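# Move four cartons onto the low platform by suction

## Task

Place all four cartons on the low platform so that each lies flat on it, none rests on another, none sticks out past a platform edge, and each keeps the face that was up at the start still facing up. They must stay put with no help from the robot, and nothing may be knocked or set off the table. Finish by switching suction off and moving the tool away from the cartons.

## Robot and tools

Robot: one six-joint FANUC CRX-style arm (joints J1 waist, J2 shoulder, J3 elbow, J4 forearm roll, J5 wrist pitch, J6 wrist roll) carrying a single vacuum cup. There is only this one arm, so every motion argument describes one cup point. Two head cameras, cam_head_left and cam_head_right, each 504x504 pixels, return images with every result.

Frames: positions are reported in the scene frame. Its origin sits on the table surface under the arm base, +z is up, and +y is to the left for someone facing along +x. The base itself may lean a little. The result gives end_effector_position (metres) and end_effector_quat_wxyz for the cup point, which is the centre of the cup rim. The cup points along the cup point's own +z axis. Reported positions get less accurate far from the base.

execute_actions(actions): actions is a list of actions; each action is a list of 1 to 15 rows; each row is 7 numbers in [-1, 1]: dx, dy, dz, rx, ry, rz, suction. Each row lasts one control step (1/30 s) and every action runs 15 steps, repeating its final row if fewer are given. The first six numbers are an offset, not a pose: a target relative to where the cup point was measured when that action began (for the first action of a call, the last pose a result reported), expressed in the cup point's own axes. Every row in an action refers to that same starting pose, not to the row before it. Scale: 1.0 equals 0.6 m for dx, dy, dz and 180 degrees for the rotation; rx, ry, rz form a single rotation vector. Suction: above 0.01 means on, 0.01 or less means off; it keeps its last value. An empty list just returns the current state. Each step the command is clipped to 70 mm and 16 degrees from the measured pose, and after the action the arm continues only to that last clipped pose, so long offsets need further actions.

move(target, speed, blocking): target is one 7-number row with the same layout and scaling, an offset in cup axes from the pose in the most recent result that showed one; the suction value is applied at the start. The tool follows a straight path lasting 0.5 to 10 s; anything longer is cut off early. speed is in m/s, 0.002 to 0.5 (default 0.25); turning is capped at twice that value in rad/s. The path ignores obstacles and the real tool may lag, drift, or overshoot the speed near a straight arm. blocking=false returns after 0.5 s while motion continues; until a result shows the move has ended, other motion calls are rejected, so use wait or stop. The move: line reports the outcome (done, off_target, moving, held, fault), any limits (paced = command clipped, held = some steps blocked, after which it may speed up sharply) and the distance left to the target.

wait(seconds): 0 to 10; lets time pass holding the last command, ending early if a running move finishes. stop(): brakes a running move; faster motion needs more braking distance; suction is unaffected. zoom_image(camera, region): camera is cam_head_left or cam_head_right; region is [x0, y0, x1, y1] in pixels, top-left origin, at most 504x504. read_manual(section): only "licences"; no motion. finished_scene(scene): pass the current scene number once the cartons are placed and settled; it is final.

Result lines: the state line (pose, Joint positions in J1 to J6 order, suction_measured, part_present), "Hand target" (the pose the controller is currently steering toward), step readings of position with HELD marking steps that were held back, "pose unreachable" when the clearance check altered or blocked a command (a mount under the base counts as arm), Flange force (noisy, includes carried weight, "no reading" when unavailable), MOTOR HOT warnings and fault lines.

Suction: with suction on, press the 36 mm rim fully onto a flat, smooth carton face away from edges, holes or seams. suction_measured near 0 means no seal; 0.83 or more means a tight seal; lower means leaks. part_present goes to 1 at 0.50 and back to 0 below 0.45. Under vacuum the cup shrinks, so a held carton sits up to about 12 mm nearer the tool than the cup point implies; vacuum can also lift a resting carton. To release, set the carton down on its support, switch suction off, then back away; contact may last until the tool is 15 mm away. If the cup seals to the table, switch suction off to free it. Keep cartons upright so the original top stays on top.

Cautions: the tool body widens to about 9 cm sideways starting some 4 cm behind the rim, so watch clearance. The arm is stiff: commanding even slightly past a firm contact, or touching fast, can trip a fault. Reaching a joint load limit (waist, shoulder, elbow 148 N m; forearm roll, wrist pitch, wrist roll 37.2 N m) or 150 N of external force halts the arm for 10 s and drops the rest of the call. Joint ranges (rad): waist ±3.491, shoulder ±3.140, elbow -1.187 to 4.328, forearm roll ±3.316, wrist pitch ±3.140, wrist roll ±3.927. Holding loads heats the motors, and overheating brakes the arm. Loose cartons may get small random nudges. Avoid drops, slips, slams, hard pushes, stacking, and anything leaving the table. The simulation keeps running while replies are composed, holding the last command.

Each tool is called as a command line: name --argument value for each argument, lists and objects as JSON in quotes; but a table of rows of numbers goes row by row, as --pt "numbers of a row", without its own name.

## Session

execute_actions --actions '[]'

Scene clock: 0.00 s.
end_effector_position=(+0.4984, -0.0074, +0.3319) suction_measured=0.00 part_present=0 end_effector_quat_wxyz=(+0.001, +0.008, +1.000, -0.002)
Joint positions: [ 0.266  0.132  0.192 -0.    -1.633 -0.262]
Joint velocities: [ 0.001 -0.001  0.     0.     0.001  0.   ]
Flange force (N, the push that the arm receives, along the end effector's own x y z axes): no reading
Hand target: +0.498, -0.007, +0.332; +0.001, +0.008, +1.000, -0.002

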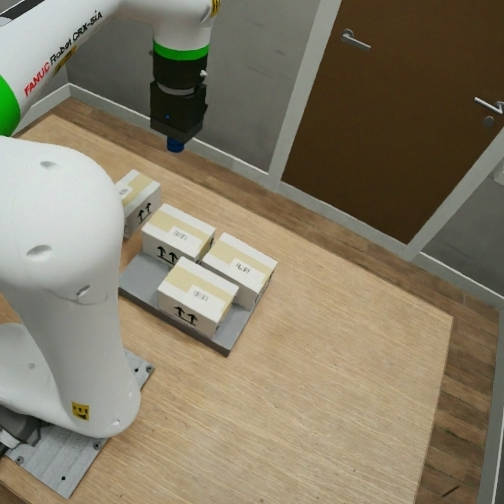

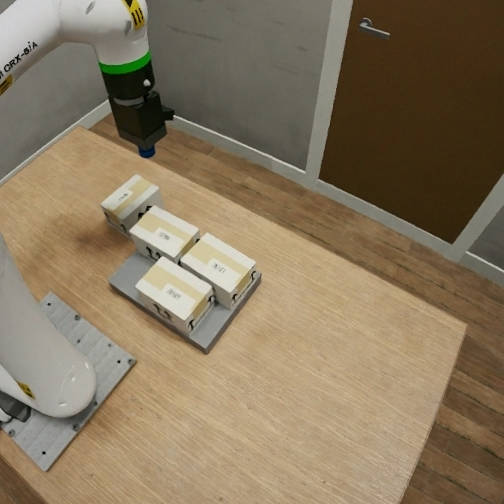

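zoom_image --camera "cam_head_right" --region '[80, 150, 300, 370]'

zoom_image --camera "cam_head_left" --region '[90, 150, 310, 370]'

Region (80, 150, 300, 370) of cam_head_right's 504x504 image, scaled by 2.291, with more detail than that image has.

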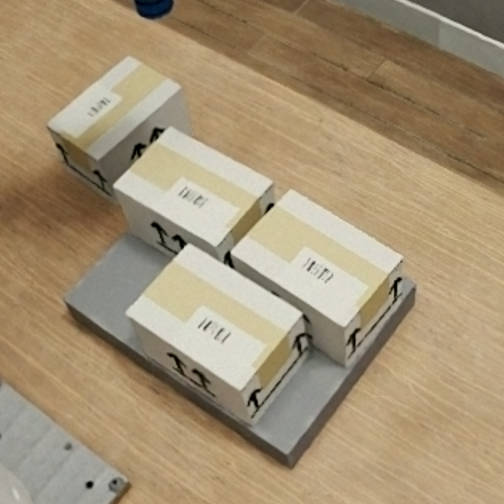

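Region (90, 150, 310, 370) of cam_head_left's 504x504 image, scaled by 2.291, with more detail than that image has.

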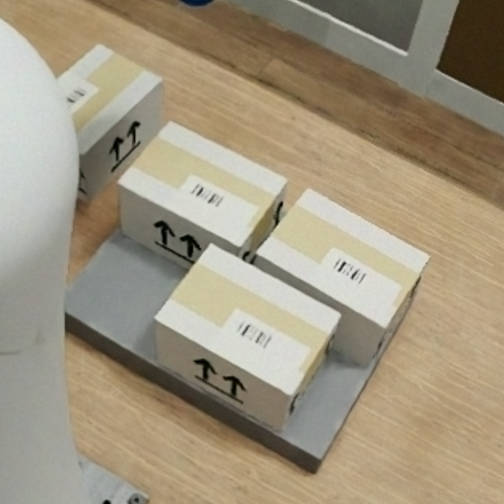

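move --target '[-0.015,0.24,0.3,0,0,0,0]' --speed 0.35

zoom_image --camera "cam_head_right" --region '[60, 120, 220, 280]'

Scene clock: 2.63 s.
end_effector_position=(+0.5106, +0.1355, +0.1514) suction_measured=0.00 part_present=0 end_effector_quat_wxyz=(+0.001, +0.009, +1.000, -0.002)
Joint positions: [ 0.527  0.265 -0.074 -0.    -1.233 -0.523]
Joint velocities: [ 0.001  0.    -0.001  0.    -0.    -0.   ]
Flange force (N, the push that the arm receives, along the end effector's own x y z axes): [0.9 2.3 0.0]
Hand target: +0.511, +0.136, +0.151; +0.001, +0.009, +1.000, -0.002
Off the commanded pose: 0.000 m, 0 deg.
move: done

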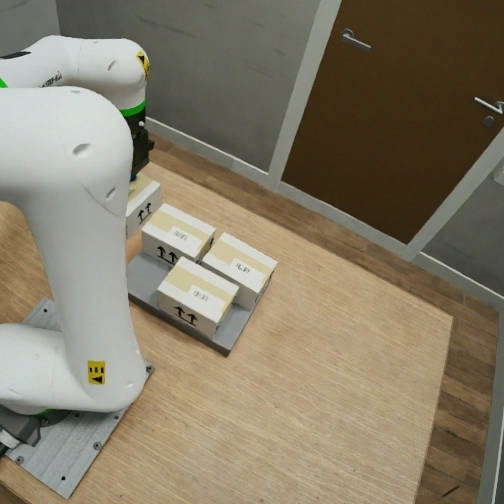

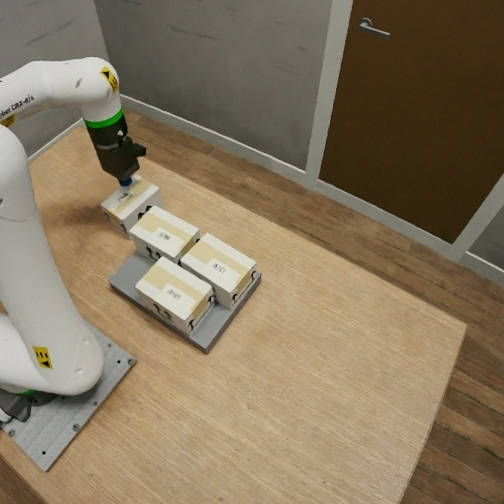

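Region (60, 120, 220, 280) of cam_head_right's 504x504 image, scaled by 3.150, with more detail than that image has.

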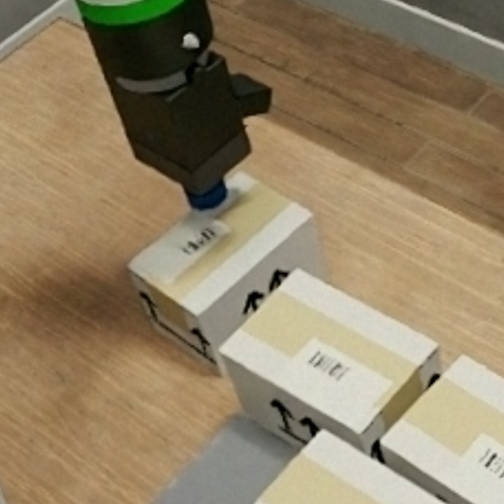

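move --target '[0,0,0.065,0,0,0,1]' --speed 0.08

move --target '[0,0,0.025,0,0,0,1]' --speed 0.012

Scene clock: 3.90 s.
end_effector_position=(+0.5108, +0.1354, +0.1124) suction_measured=0.00 part_present=0 end_effector_quat_wxyz=(+0.001, +0.009, +1.000, -0.002)
Joint positions: [ 0.527  0.301 -0.126 -0.    -1.145 -0.523]
Joint velocities: [ 0.001  0.001  0.001  0.     0.001 -0.   ]
Flange force (N, the push that the arm receives, along the end effector's own x y z axes): [1.4 -0.4 -0.8]
Hand target: +0.511, +0.135, +0.112; +0.001, +0.009, +1.000, -0.002
Off the commanded pose: 0.000 m, 0 deg.
move: done

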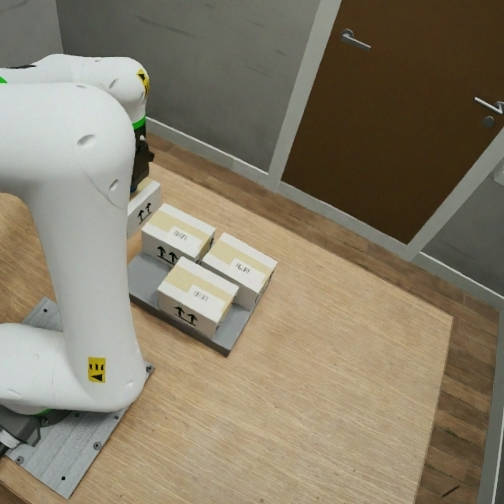

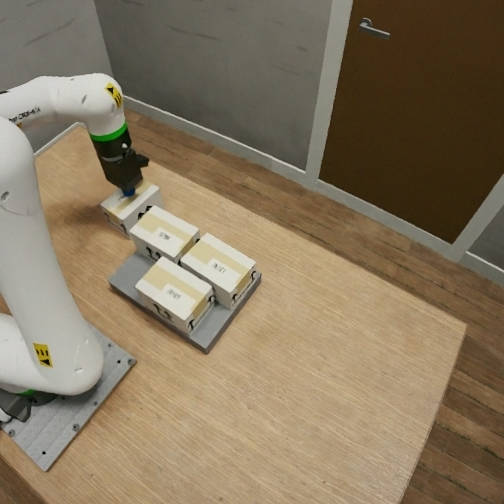

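Scene clock: 5.37 s.
end_effector_position=(+0.5108, +0.1353, +0.0974) suction_measured=0.00 part_present=0 end_effector_quat_wxyz=(+0.002, +0.009, +1.000, -0.002)
Joint positions: [ 0.527  0.317 -0.144 -0.    -1.112 -0.523]
Joint velocities: [ 0.001  0.001 -0.001 -0.     0.001 -0.   ]
Flange force (N, the push that the arm receives, along the end effector's own x y z axes): [-1.3 0.2 1.5]
Hand target: +0.511, +0.135, +0.097; +0.002, +0.009, +1.000, -0.002
Off the commanded pose: 0.000 m, 0 deg.
move: done

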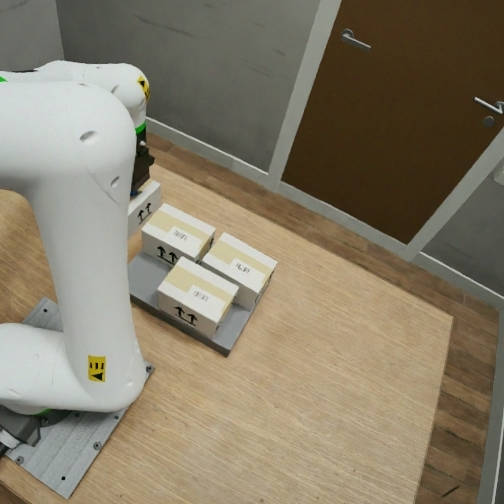

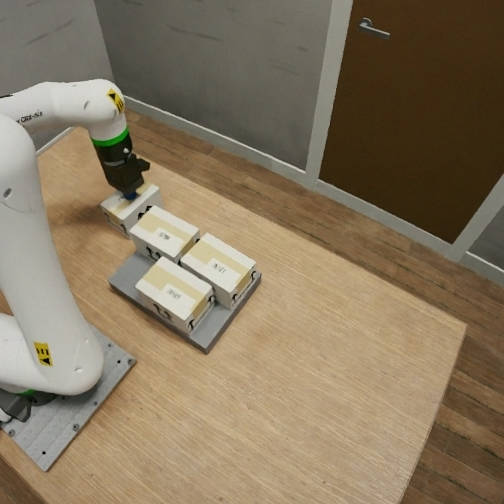

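zoom_image --camera "cam_head_right" --region '[80, 150, 200, 270]'

wait --seconds 0

Region (80, 150, 200, 270) of cam_head_right's 504x504 image, scaled by 4.200, with more detail than that image has.

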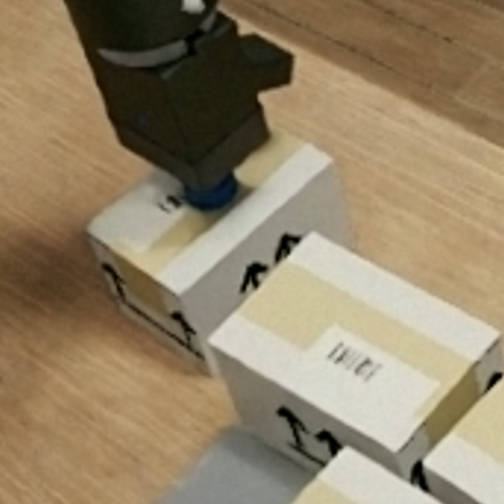

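Scene clock: 5.60 s.
end_effector_position=(+0.5108, +0.1353, +0.0974) suction_measured=0.00 part_present=0 end_effector_quat_wxyz=(+0.002, +0.009, +1.000, -0.002)
Joint positions: [ 0.527  0.317 -0.144 -0.    -1.112 -0.523]
Joint velocities: [ 0.001 -0.001 -0.002 -0.     0.    -0.   ]
Flange force (N, the push that the arm receives, along the end effector's own x y z axes): [4.4 -3.9 1.9]
Hand target: +0.511, +0.135, +0.097; +0.002, +0.009, +1.000, -0.002
Off the commanded pose: 0.000 m, 0 deg.

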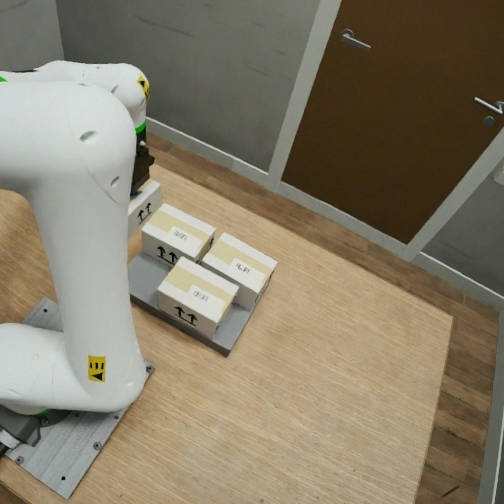

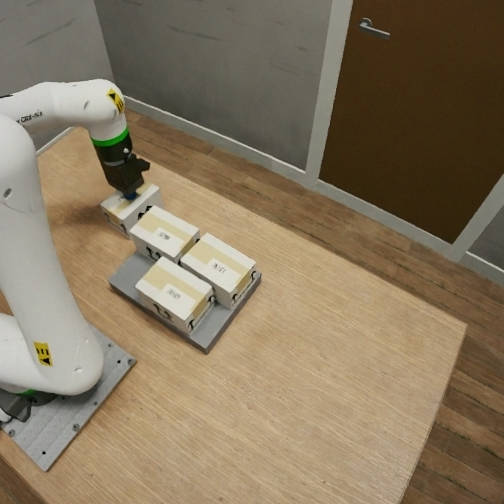

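move --target '[0,0,0.012,0,0,0,1]' --speed 0.008

Scene clock: 7.20 s.
end_effector_position=(+0.5109, +0.1353, +0.0902) suction_measured=0.90 part_present=1 end_effector_quat_wxyz=(+0.001, +0.009, +1.000, -0.002)
Joint positions: [ 0.527  0.325 -0.152 -0.    -1.096 -0.523]
Joint velocities: [-0.     0.    -0.002 -0.    -0.    -0.   ]
Flange force (N, the push that the arm receives, along the end effector's own x y z axes): [2.4 0.1 6.5]
Hand target: +0.511, +0.135, +0.090; +0.002, +0.009, +1.000, -0.002
Off the commanded pose: 0.000 m, 0 deg.
move: done

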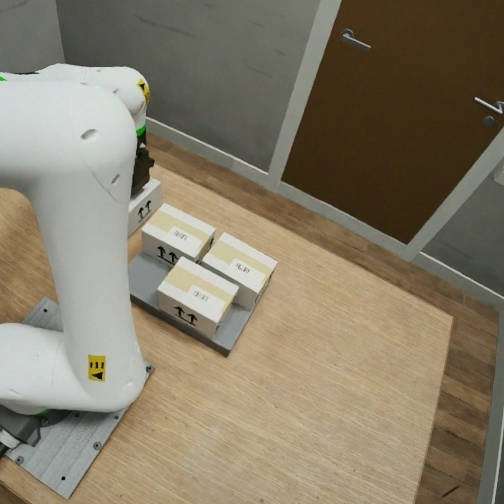

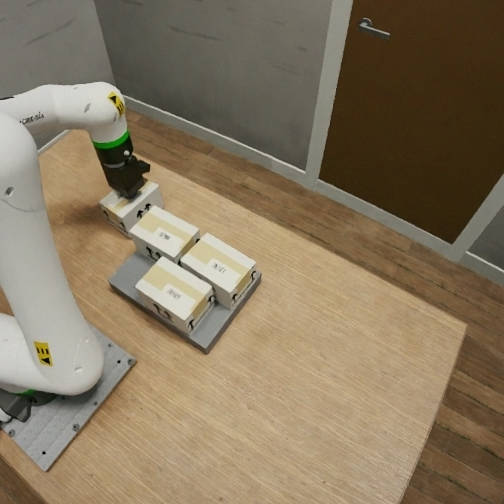

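move --target '[0,0,-0.3,0,0,0,1]' --speed 0.2

move --target '[0.27,-0.22,0,0,0,0.39,1]'

move --target '[0,0,0.06,0,0,0,1]' --speed 0.1

zoom_image --camera "cam_head_right" --region '[60, 150, 280, 370]'

zoom_image --camera "cam_head_left" --region '[90, 150, 310, 370]'

Scene clock: 9.10 s.
end_effector_position=(+0.5101, +0.1361, +0.2703) suction_measured=0.90 part_present=1 end_effector_quat_wxyz=(+0.002, +0.009, +1.000, -0.002)
Joint positions: [ 0.527  0.206  0.137 -0.    -1.502 -0.524]
Joint velocities: [-0.001  0.001  0.002 -0.001 -0.002  0.   ]
Flange force (N, the push that the arm receives, along the end effector's own x y z axes): [-0.9 0.6 4.2]
Hand target: +0.510, +0.136, +0.270; +0.001, +0.009, +1.000, -0.002
Off the commanded pose: 0.000 m, 0 deg.
move: done

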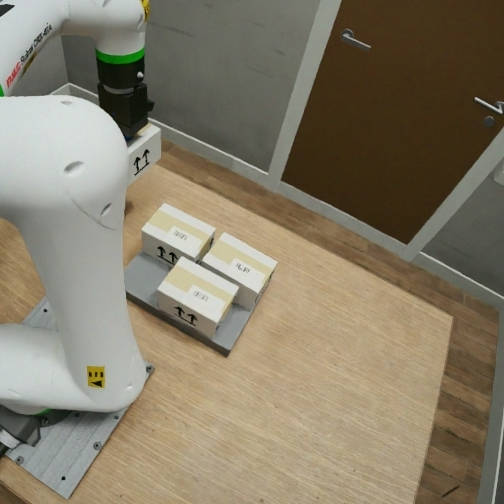

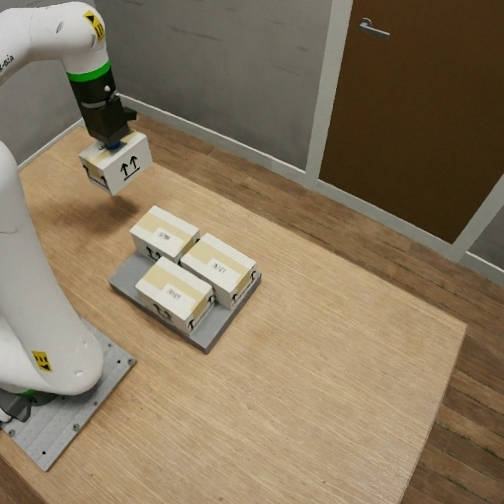

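Scene clock: 11.93 s.
end_effector_position=(+0.3458, +0.0070, +0.2702) suction_measured=0.90 part_present=1 end_effector_quat_wxyz=(+0.002, +0.582, +0.813, -0.001)
Joint positions: [ 0.421 -0.264 -0.321 -0.    -1.516 -1.643]
Joint velocities: [-0.    -0.001  0.001  0.     0.    -0.   ]
Flange force (N, the push that the arm receives, along the end effector's own x y z axes): [-0.1 -0.1 6.9]
Hand target: +0.346, +0.007, +0.270; +0.003, +0.582, +0.813, -0.001
Off the commanded pose: 0.000 m, 0 deg.
move: done

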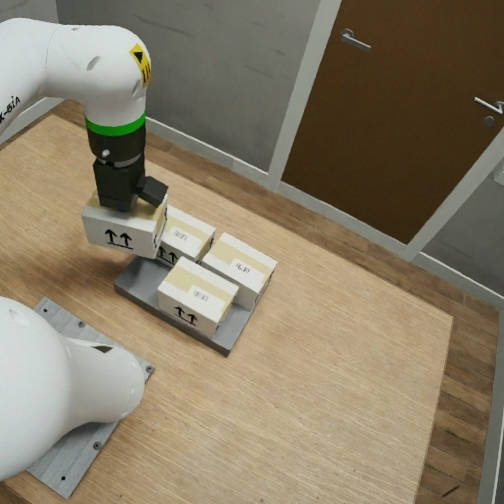

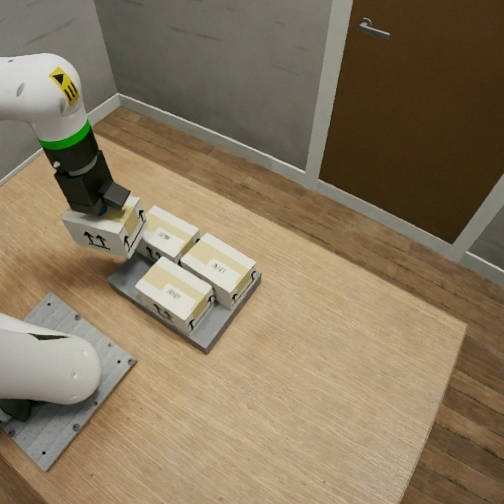

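Scene clock: 12.70 s.
end_effector_position=(+0.3460, +0.0069, +0.2343) suction_measured=0.90 part_present=1 end_effector_quat_wxyz=(+0.002, +0.582, +0.813, -0.001)
Joint positions: [ 0.421 -0.255 -0.398 -0.    -1.429 -1.643]
Joint velocities: [ 0. -0. -0.  0. -0. -0.]
Flange force (N, the push that the arm receives, along the end effector's own x y z axes): [1.5 -0.8 5.0]
Hand target: +0.346, +0.007, +0.234; +0.002, +0.582, +0.813, -0.001
Off the commanded pose: 0.000 m, 0 deg.
move: done

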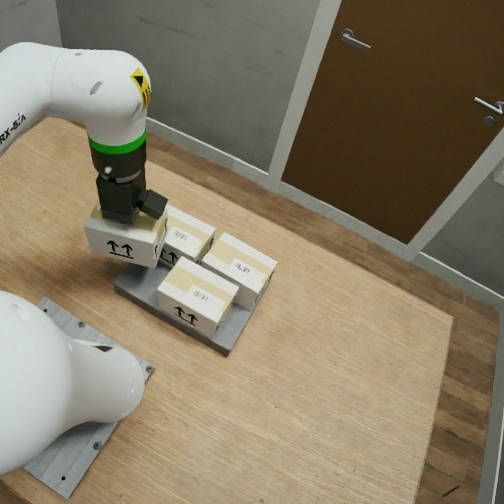

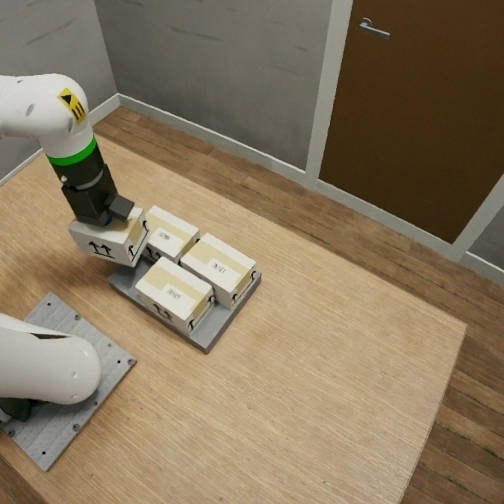

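Region (60, 150, 280, 370) of cam_head_right's 504x504 image, scaled by 2.291, with more detail than that image has.

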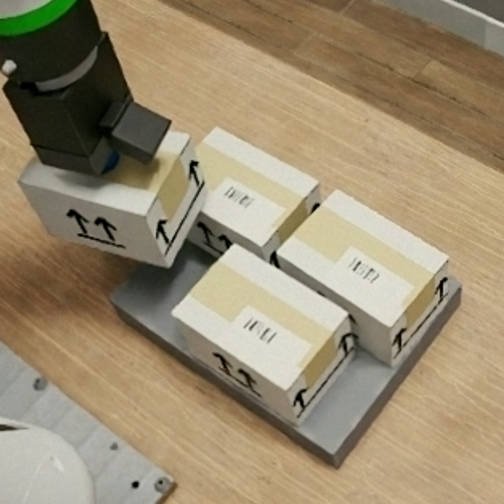

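Region (90, 150, 310, 370) of cam_head_left's 504x504 image, scaled by 2.291, with more detail than that image has.

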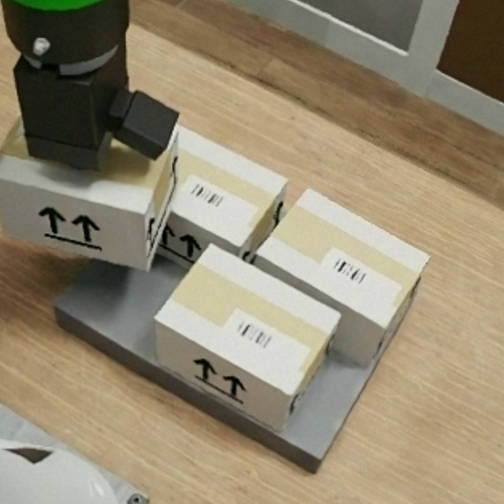

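move --target '[0,0,0,0,0,0.11,1]' --speed 0.15

zoom_image --camera "cam_head_right" --region '[60, 150, 280, 370]'

zoom_image --camera "cam_head_left" --region '[70, 150, 290, 370]'

Scene clock: 15.03 s.
end_effector_position=(+0.3460, +0.0069, +0.2343) suction_measured=0.90 part_present=1 end_effector_quat_wxyz=(+0.003, +0.713, +0.701, -0.000)
Joint positions: [ 0.421 -0.255 -0.398 -0.001 -1.429 -1.989]
Joint velocities: [ 0.001  0.     0.     0.002 -0.    -0.001]
Flange force (N, the push that the arm receives, along the end effector's own x y z axes): [-2.6 0.9 7.6]
Hand target: +0.346, +0.007, +0.234; +0.003, +0.713, +0.701, -0.000
Off the commanded pose: 0.000 m, 0 deg.
move: done

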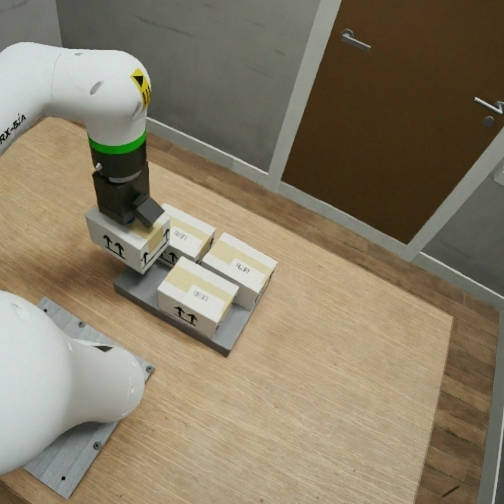

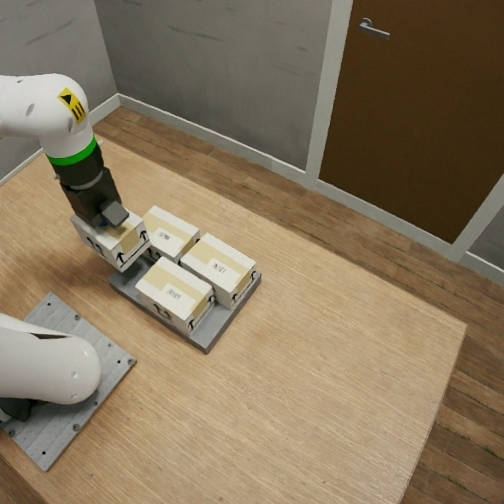

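Region (60, 150, 280, 370) of cam_head_right's 504x504 image, scaled by 2.291, with more detail than that image has.

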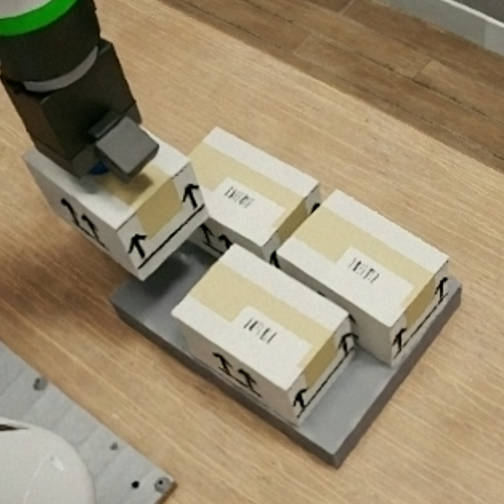

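Region (70, 150, 290, 370) of cam_head_left's 504x504 image, scaled by 2.291, with more detail than that image has.

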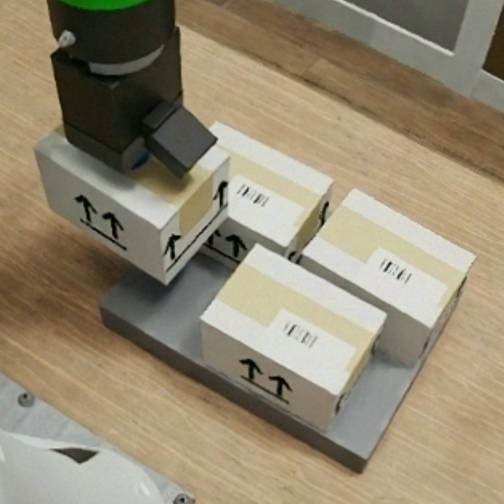

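move --target '[0,-0.015,0.02,0,0,-0.03,1]' --speed 0.03

zoom_image --camera "cam_head_right" --region '[60, 150, 280, 370]'

zoom_image --camera "cam_head_left" --region '[70, 150, 290, 370]'

Scene clock: 17.70 s.
end_effector_position=(+0.3371, +0.0070, +0.2223) suction_measured=0.90 part_present=1 end_effector_quat_wxyz=(+0.003, +0.679, +0.734, -0.001)
Joint positions: [ 0.433 -0.276 -0.442 -0.001 -1.406 -1.906]
Joint velocities: [ 0.    -0.001 -0.002  0.    -0.001  0.   ]
Flange force (N, the push that the arm receives, along the end effector's own x y z axes): [4.9 1.3 4.6]
Hand target: +0.337, +0.007, +0.222; +0.003, +0.679, +0.734, -0.001
Off the commanded pose: 0.000 m, 0 deg.
move: done

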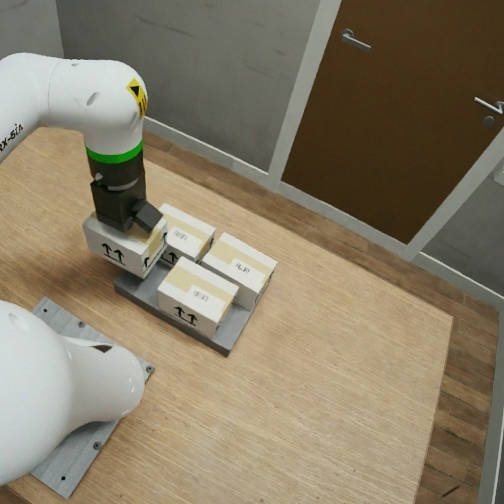

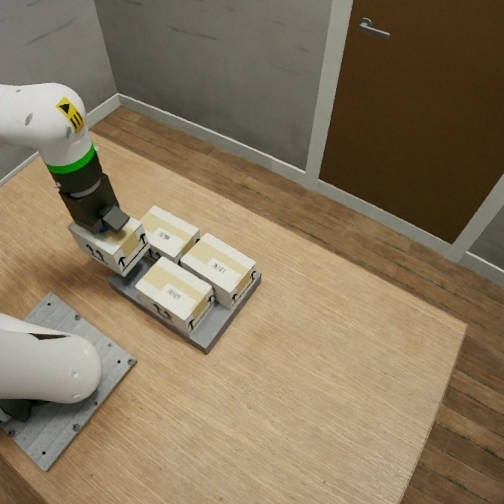

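Region (60, 150, 280, 370) of cam_head_right's 504x504 image, scaled by 2.291, with more detail than that image has.

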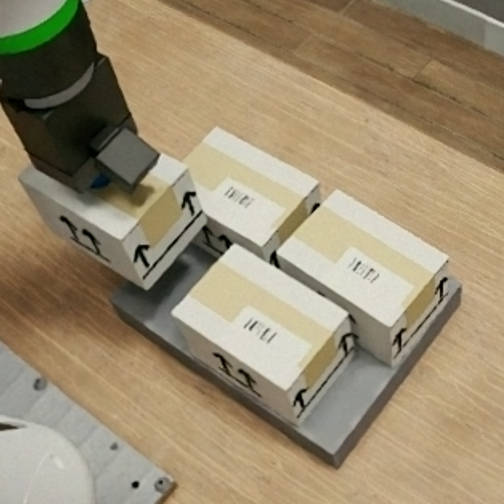

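Region (70, 150, 290, 370) of cam_head_left's 504x504 image, scaled by 2.291, with more detail than that image has.

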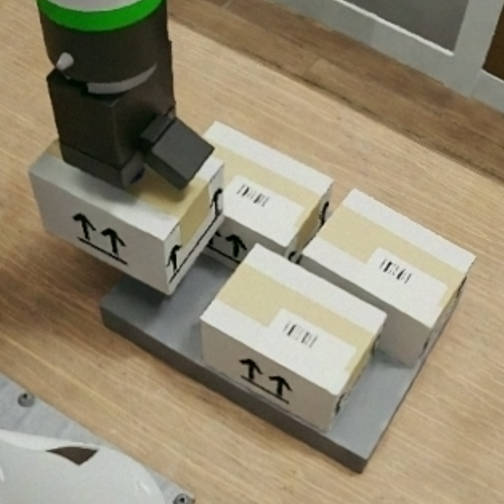

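move --target '[0,-0.033,0,0,0,0,1]' --speed 0.04

move --target '[0,0,0.12,0,0,0,1]' --speed 0.04

zoom_image --camera "cam_head_right" --region '[60, 150, 280, 370]'

zoom_image --camera "cam_head_left" --region '[70, 150, 290, 370]'

Scene clock: 22.47 s.
end_effector_position=(+0.3173, +0.0055, +0.2222) suction_measured=0.90 part_present=1 end_effector_quat_wxyz=(+0.002, +0.679, +0.734, -0.001)
Joint positions: [ 0.455 -0.334 -0.483 -0.001 -1.423 -1.929]
Joint velocities: [ 0.001 -0.001 -0.    -0.     0.001 -0.   ]
Flange force (N, the push that the arm receives, along the end effector's own x y z axes): [0.7 -0.7 6.6]
Hand target: +0.317, +0.005, +0.222; +0.003, +0.679, +0.734, -0.001
Off the commanded pose: 0.000 m, 0 deg.
move: done

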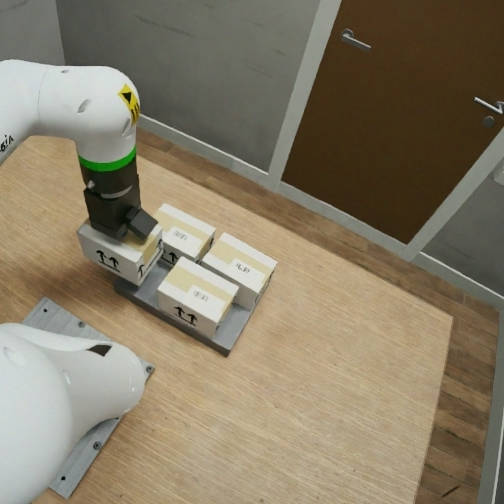

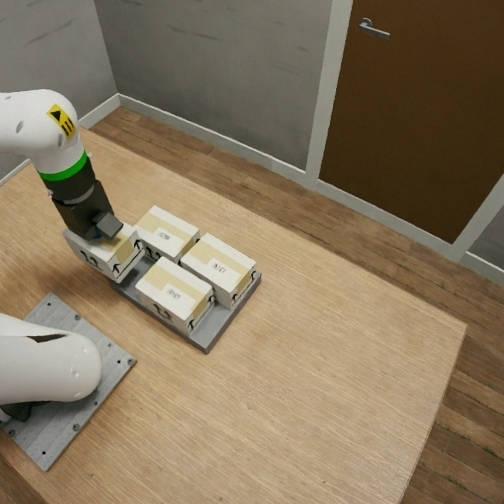

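Scene clock: 24.53 s.
end_effector_position=(+0.3176, +0.0052, +0.1502) suction_measured=0.90 part_present=1 end_effector_quat_wxyz=(+0.002, +0.679, +0.734, -0.001)
Joint positions: [ 0.455 -0.284 -0.621 -0.001 -1.236 -1.929]
Joint velocities: [ 0.001  0.    -0.002  0.    -0.001 -0.   ]
Flange force (N, the push that the arm receives, along the end effector's own x y z axes): [1.8 2.0 6.4]
Hand target: +0.318, +0.005, +0.150; +0.003, +0.679, +0.734, -0.001
Off the commanded pose: 0.000 m, 0 deg.
move: done

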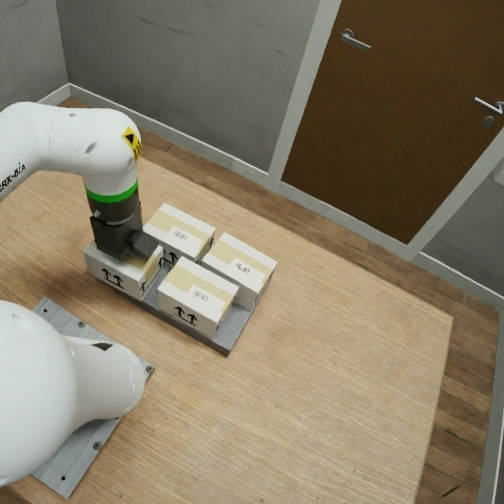

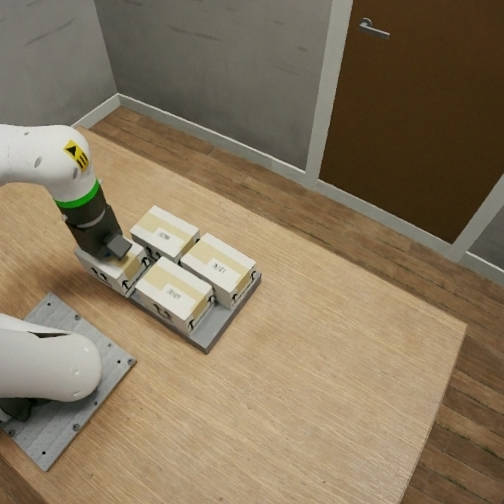

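Region (60, 150, 280, 370) of cam_head_right's 504x504 image, scaled by 2.291, with more detail than that image has.

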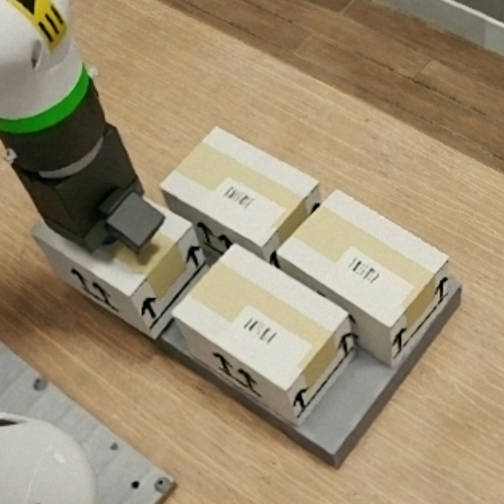

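Region (70, 150, 290, 370) of cam_head_left's 504x504 image, scaled by 2.291, with more detail than that image has.

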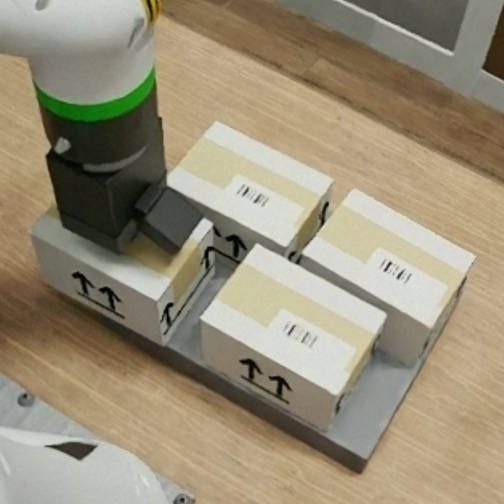

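move --target '[0,0.035,0.012,0,0,0,1]' --speed 0.03

move --target '[-0.105,0.008,0,0,0,0,1]' --speed 0.025

zoom_image --camera "cam_head_right" --region '[60, 150, 280, 370]'

zoom_image --camera "cam_head_left" --region '[70, 150, 290, 370]'

Scene clock: 26.50 s.
end_effector_position=(+0.3386, +0.0068, +0.1431) suction_measured=0.90 part_present=1 end_effector_quat_wxyz=(+0.003, +0.679, +0.734, -0.001)
Joint positions: [ 0.432 -0.213 -0.585 -0.001 -1.2   -1.905]
Joint velocities: [-0.001  0.    -0.001 -0.     0.001  0.   ]
Flange force (N, the push that the arm receives, along the end effector's own x y z axes): [1.2 -2.4 6.4]
Hand target: +0.339, +0.007, +0.143; +0.002, +0.679, +0.734, -0.001
Off the commanded pose: 0.000 m, 0 deg.
move: done

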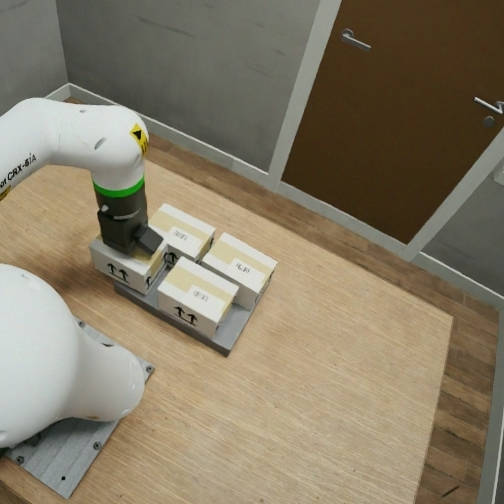

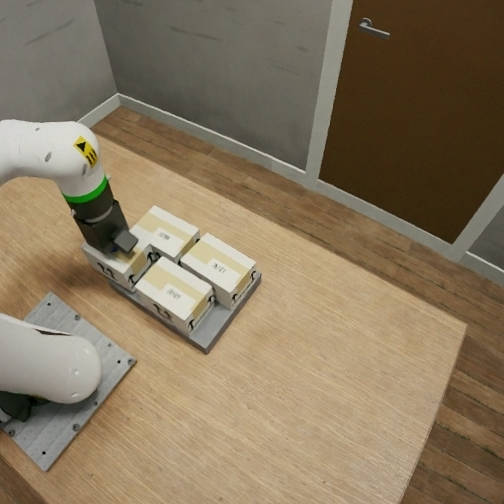

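Scene clock: 29.27 s.
end_effector_position=(+0.3482, -0.0556, +0.1434) suction_measured=0.90 part_present=1 end_effector_quat_wxyz=(+0.002, +0.679, +0.734, -0.000)
Joint positions: [ 0.237 -0.172 -0.553 -0.001 -1.192 -1.711]
Joint velocities: [-0.001  0.     0.001 -0.     0.     0.   ]
Flange force (N, the push that the arm receives, along the end effector's own x y z axes): [1.2 -0.8 4.6]
Hand target: +0.348, -0.056, +0.143; +0.002, +0.679, +0.734, -0.000
Off the commanded pose: 0.000 m, 0 deg.
move: done

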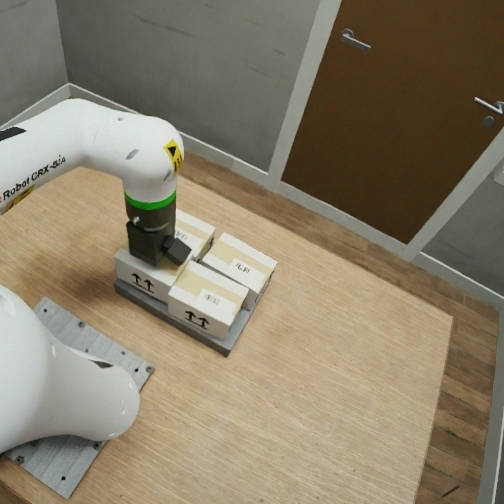

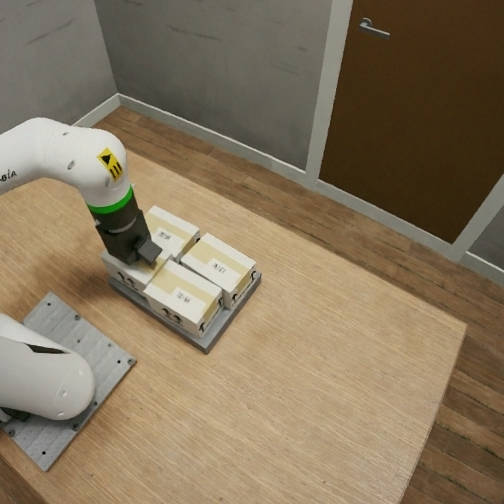

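Region (60, 150, 280, 370) of cam_head_right's 504x504 image, scaled by 2.291, with more detail than that image has.

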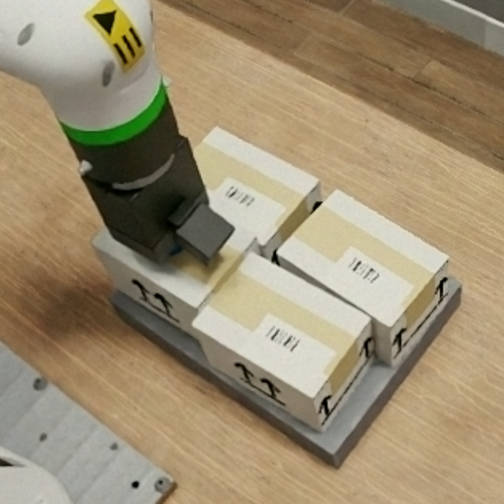

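Region (70, 150, 290, 370) of cam_head_left's 504x504 image, scaled by 2.291, with more detail than that image has.

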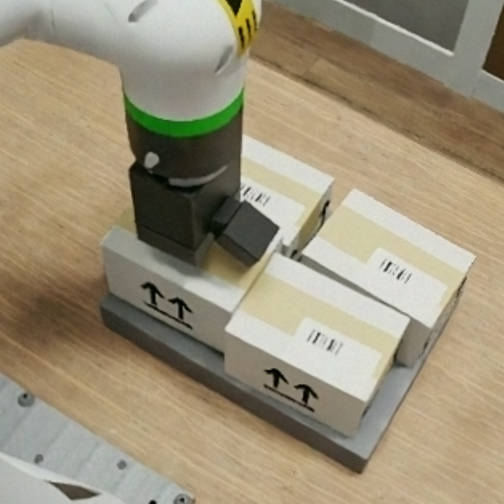

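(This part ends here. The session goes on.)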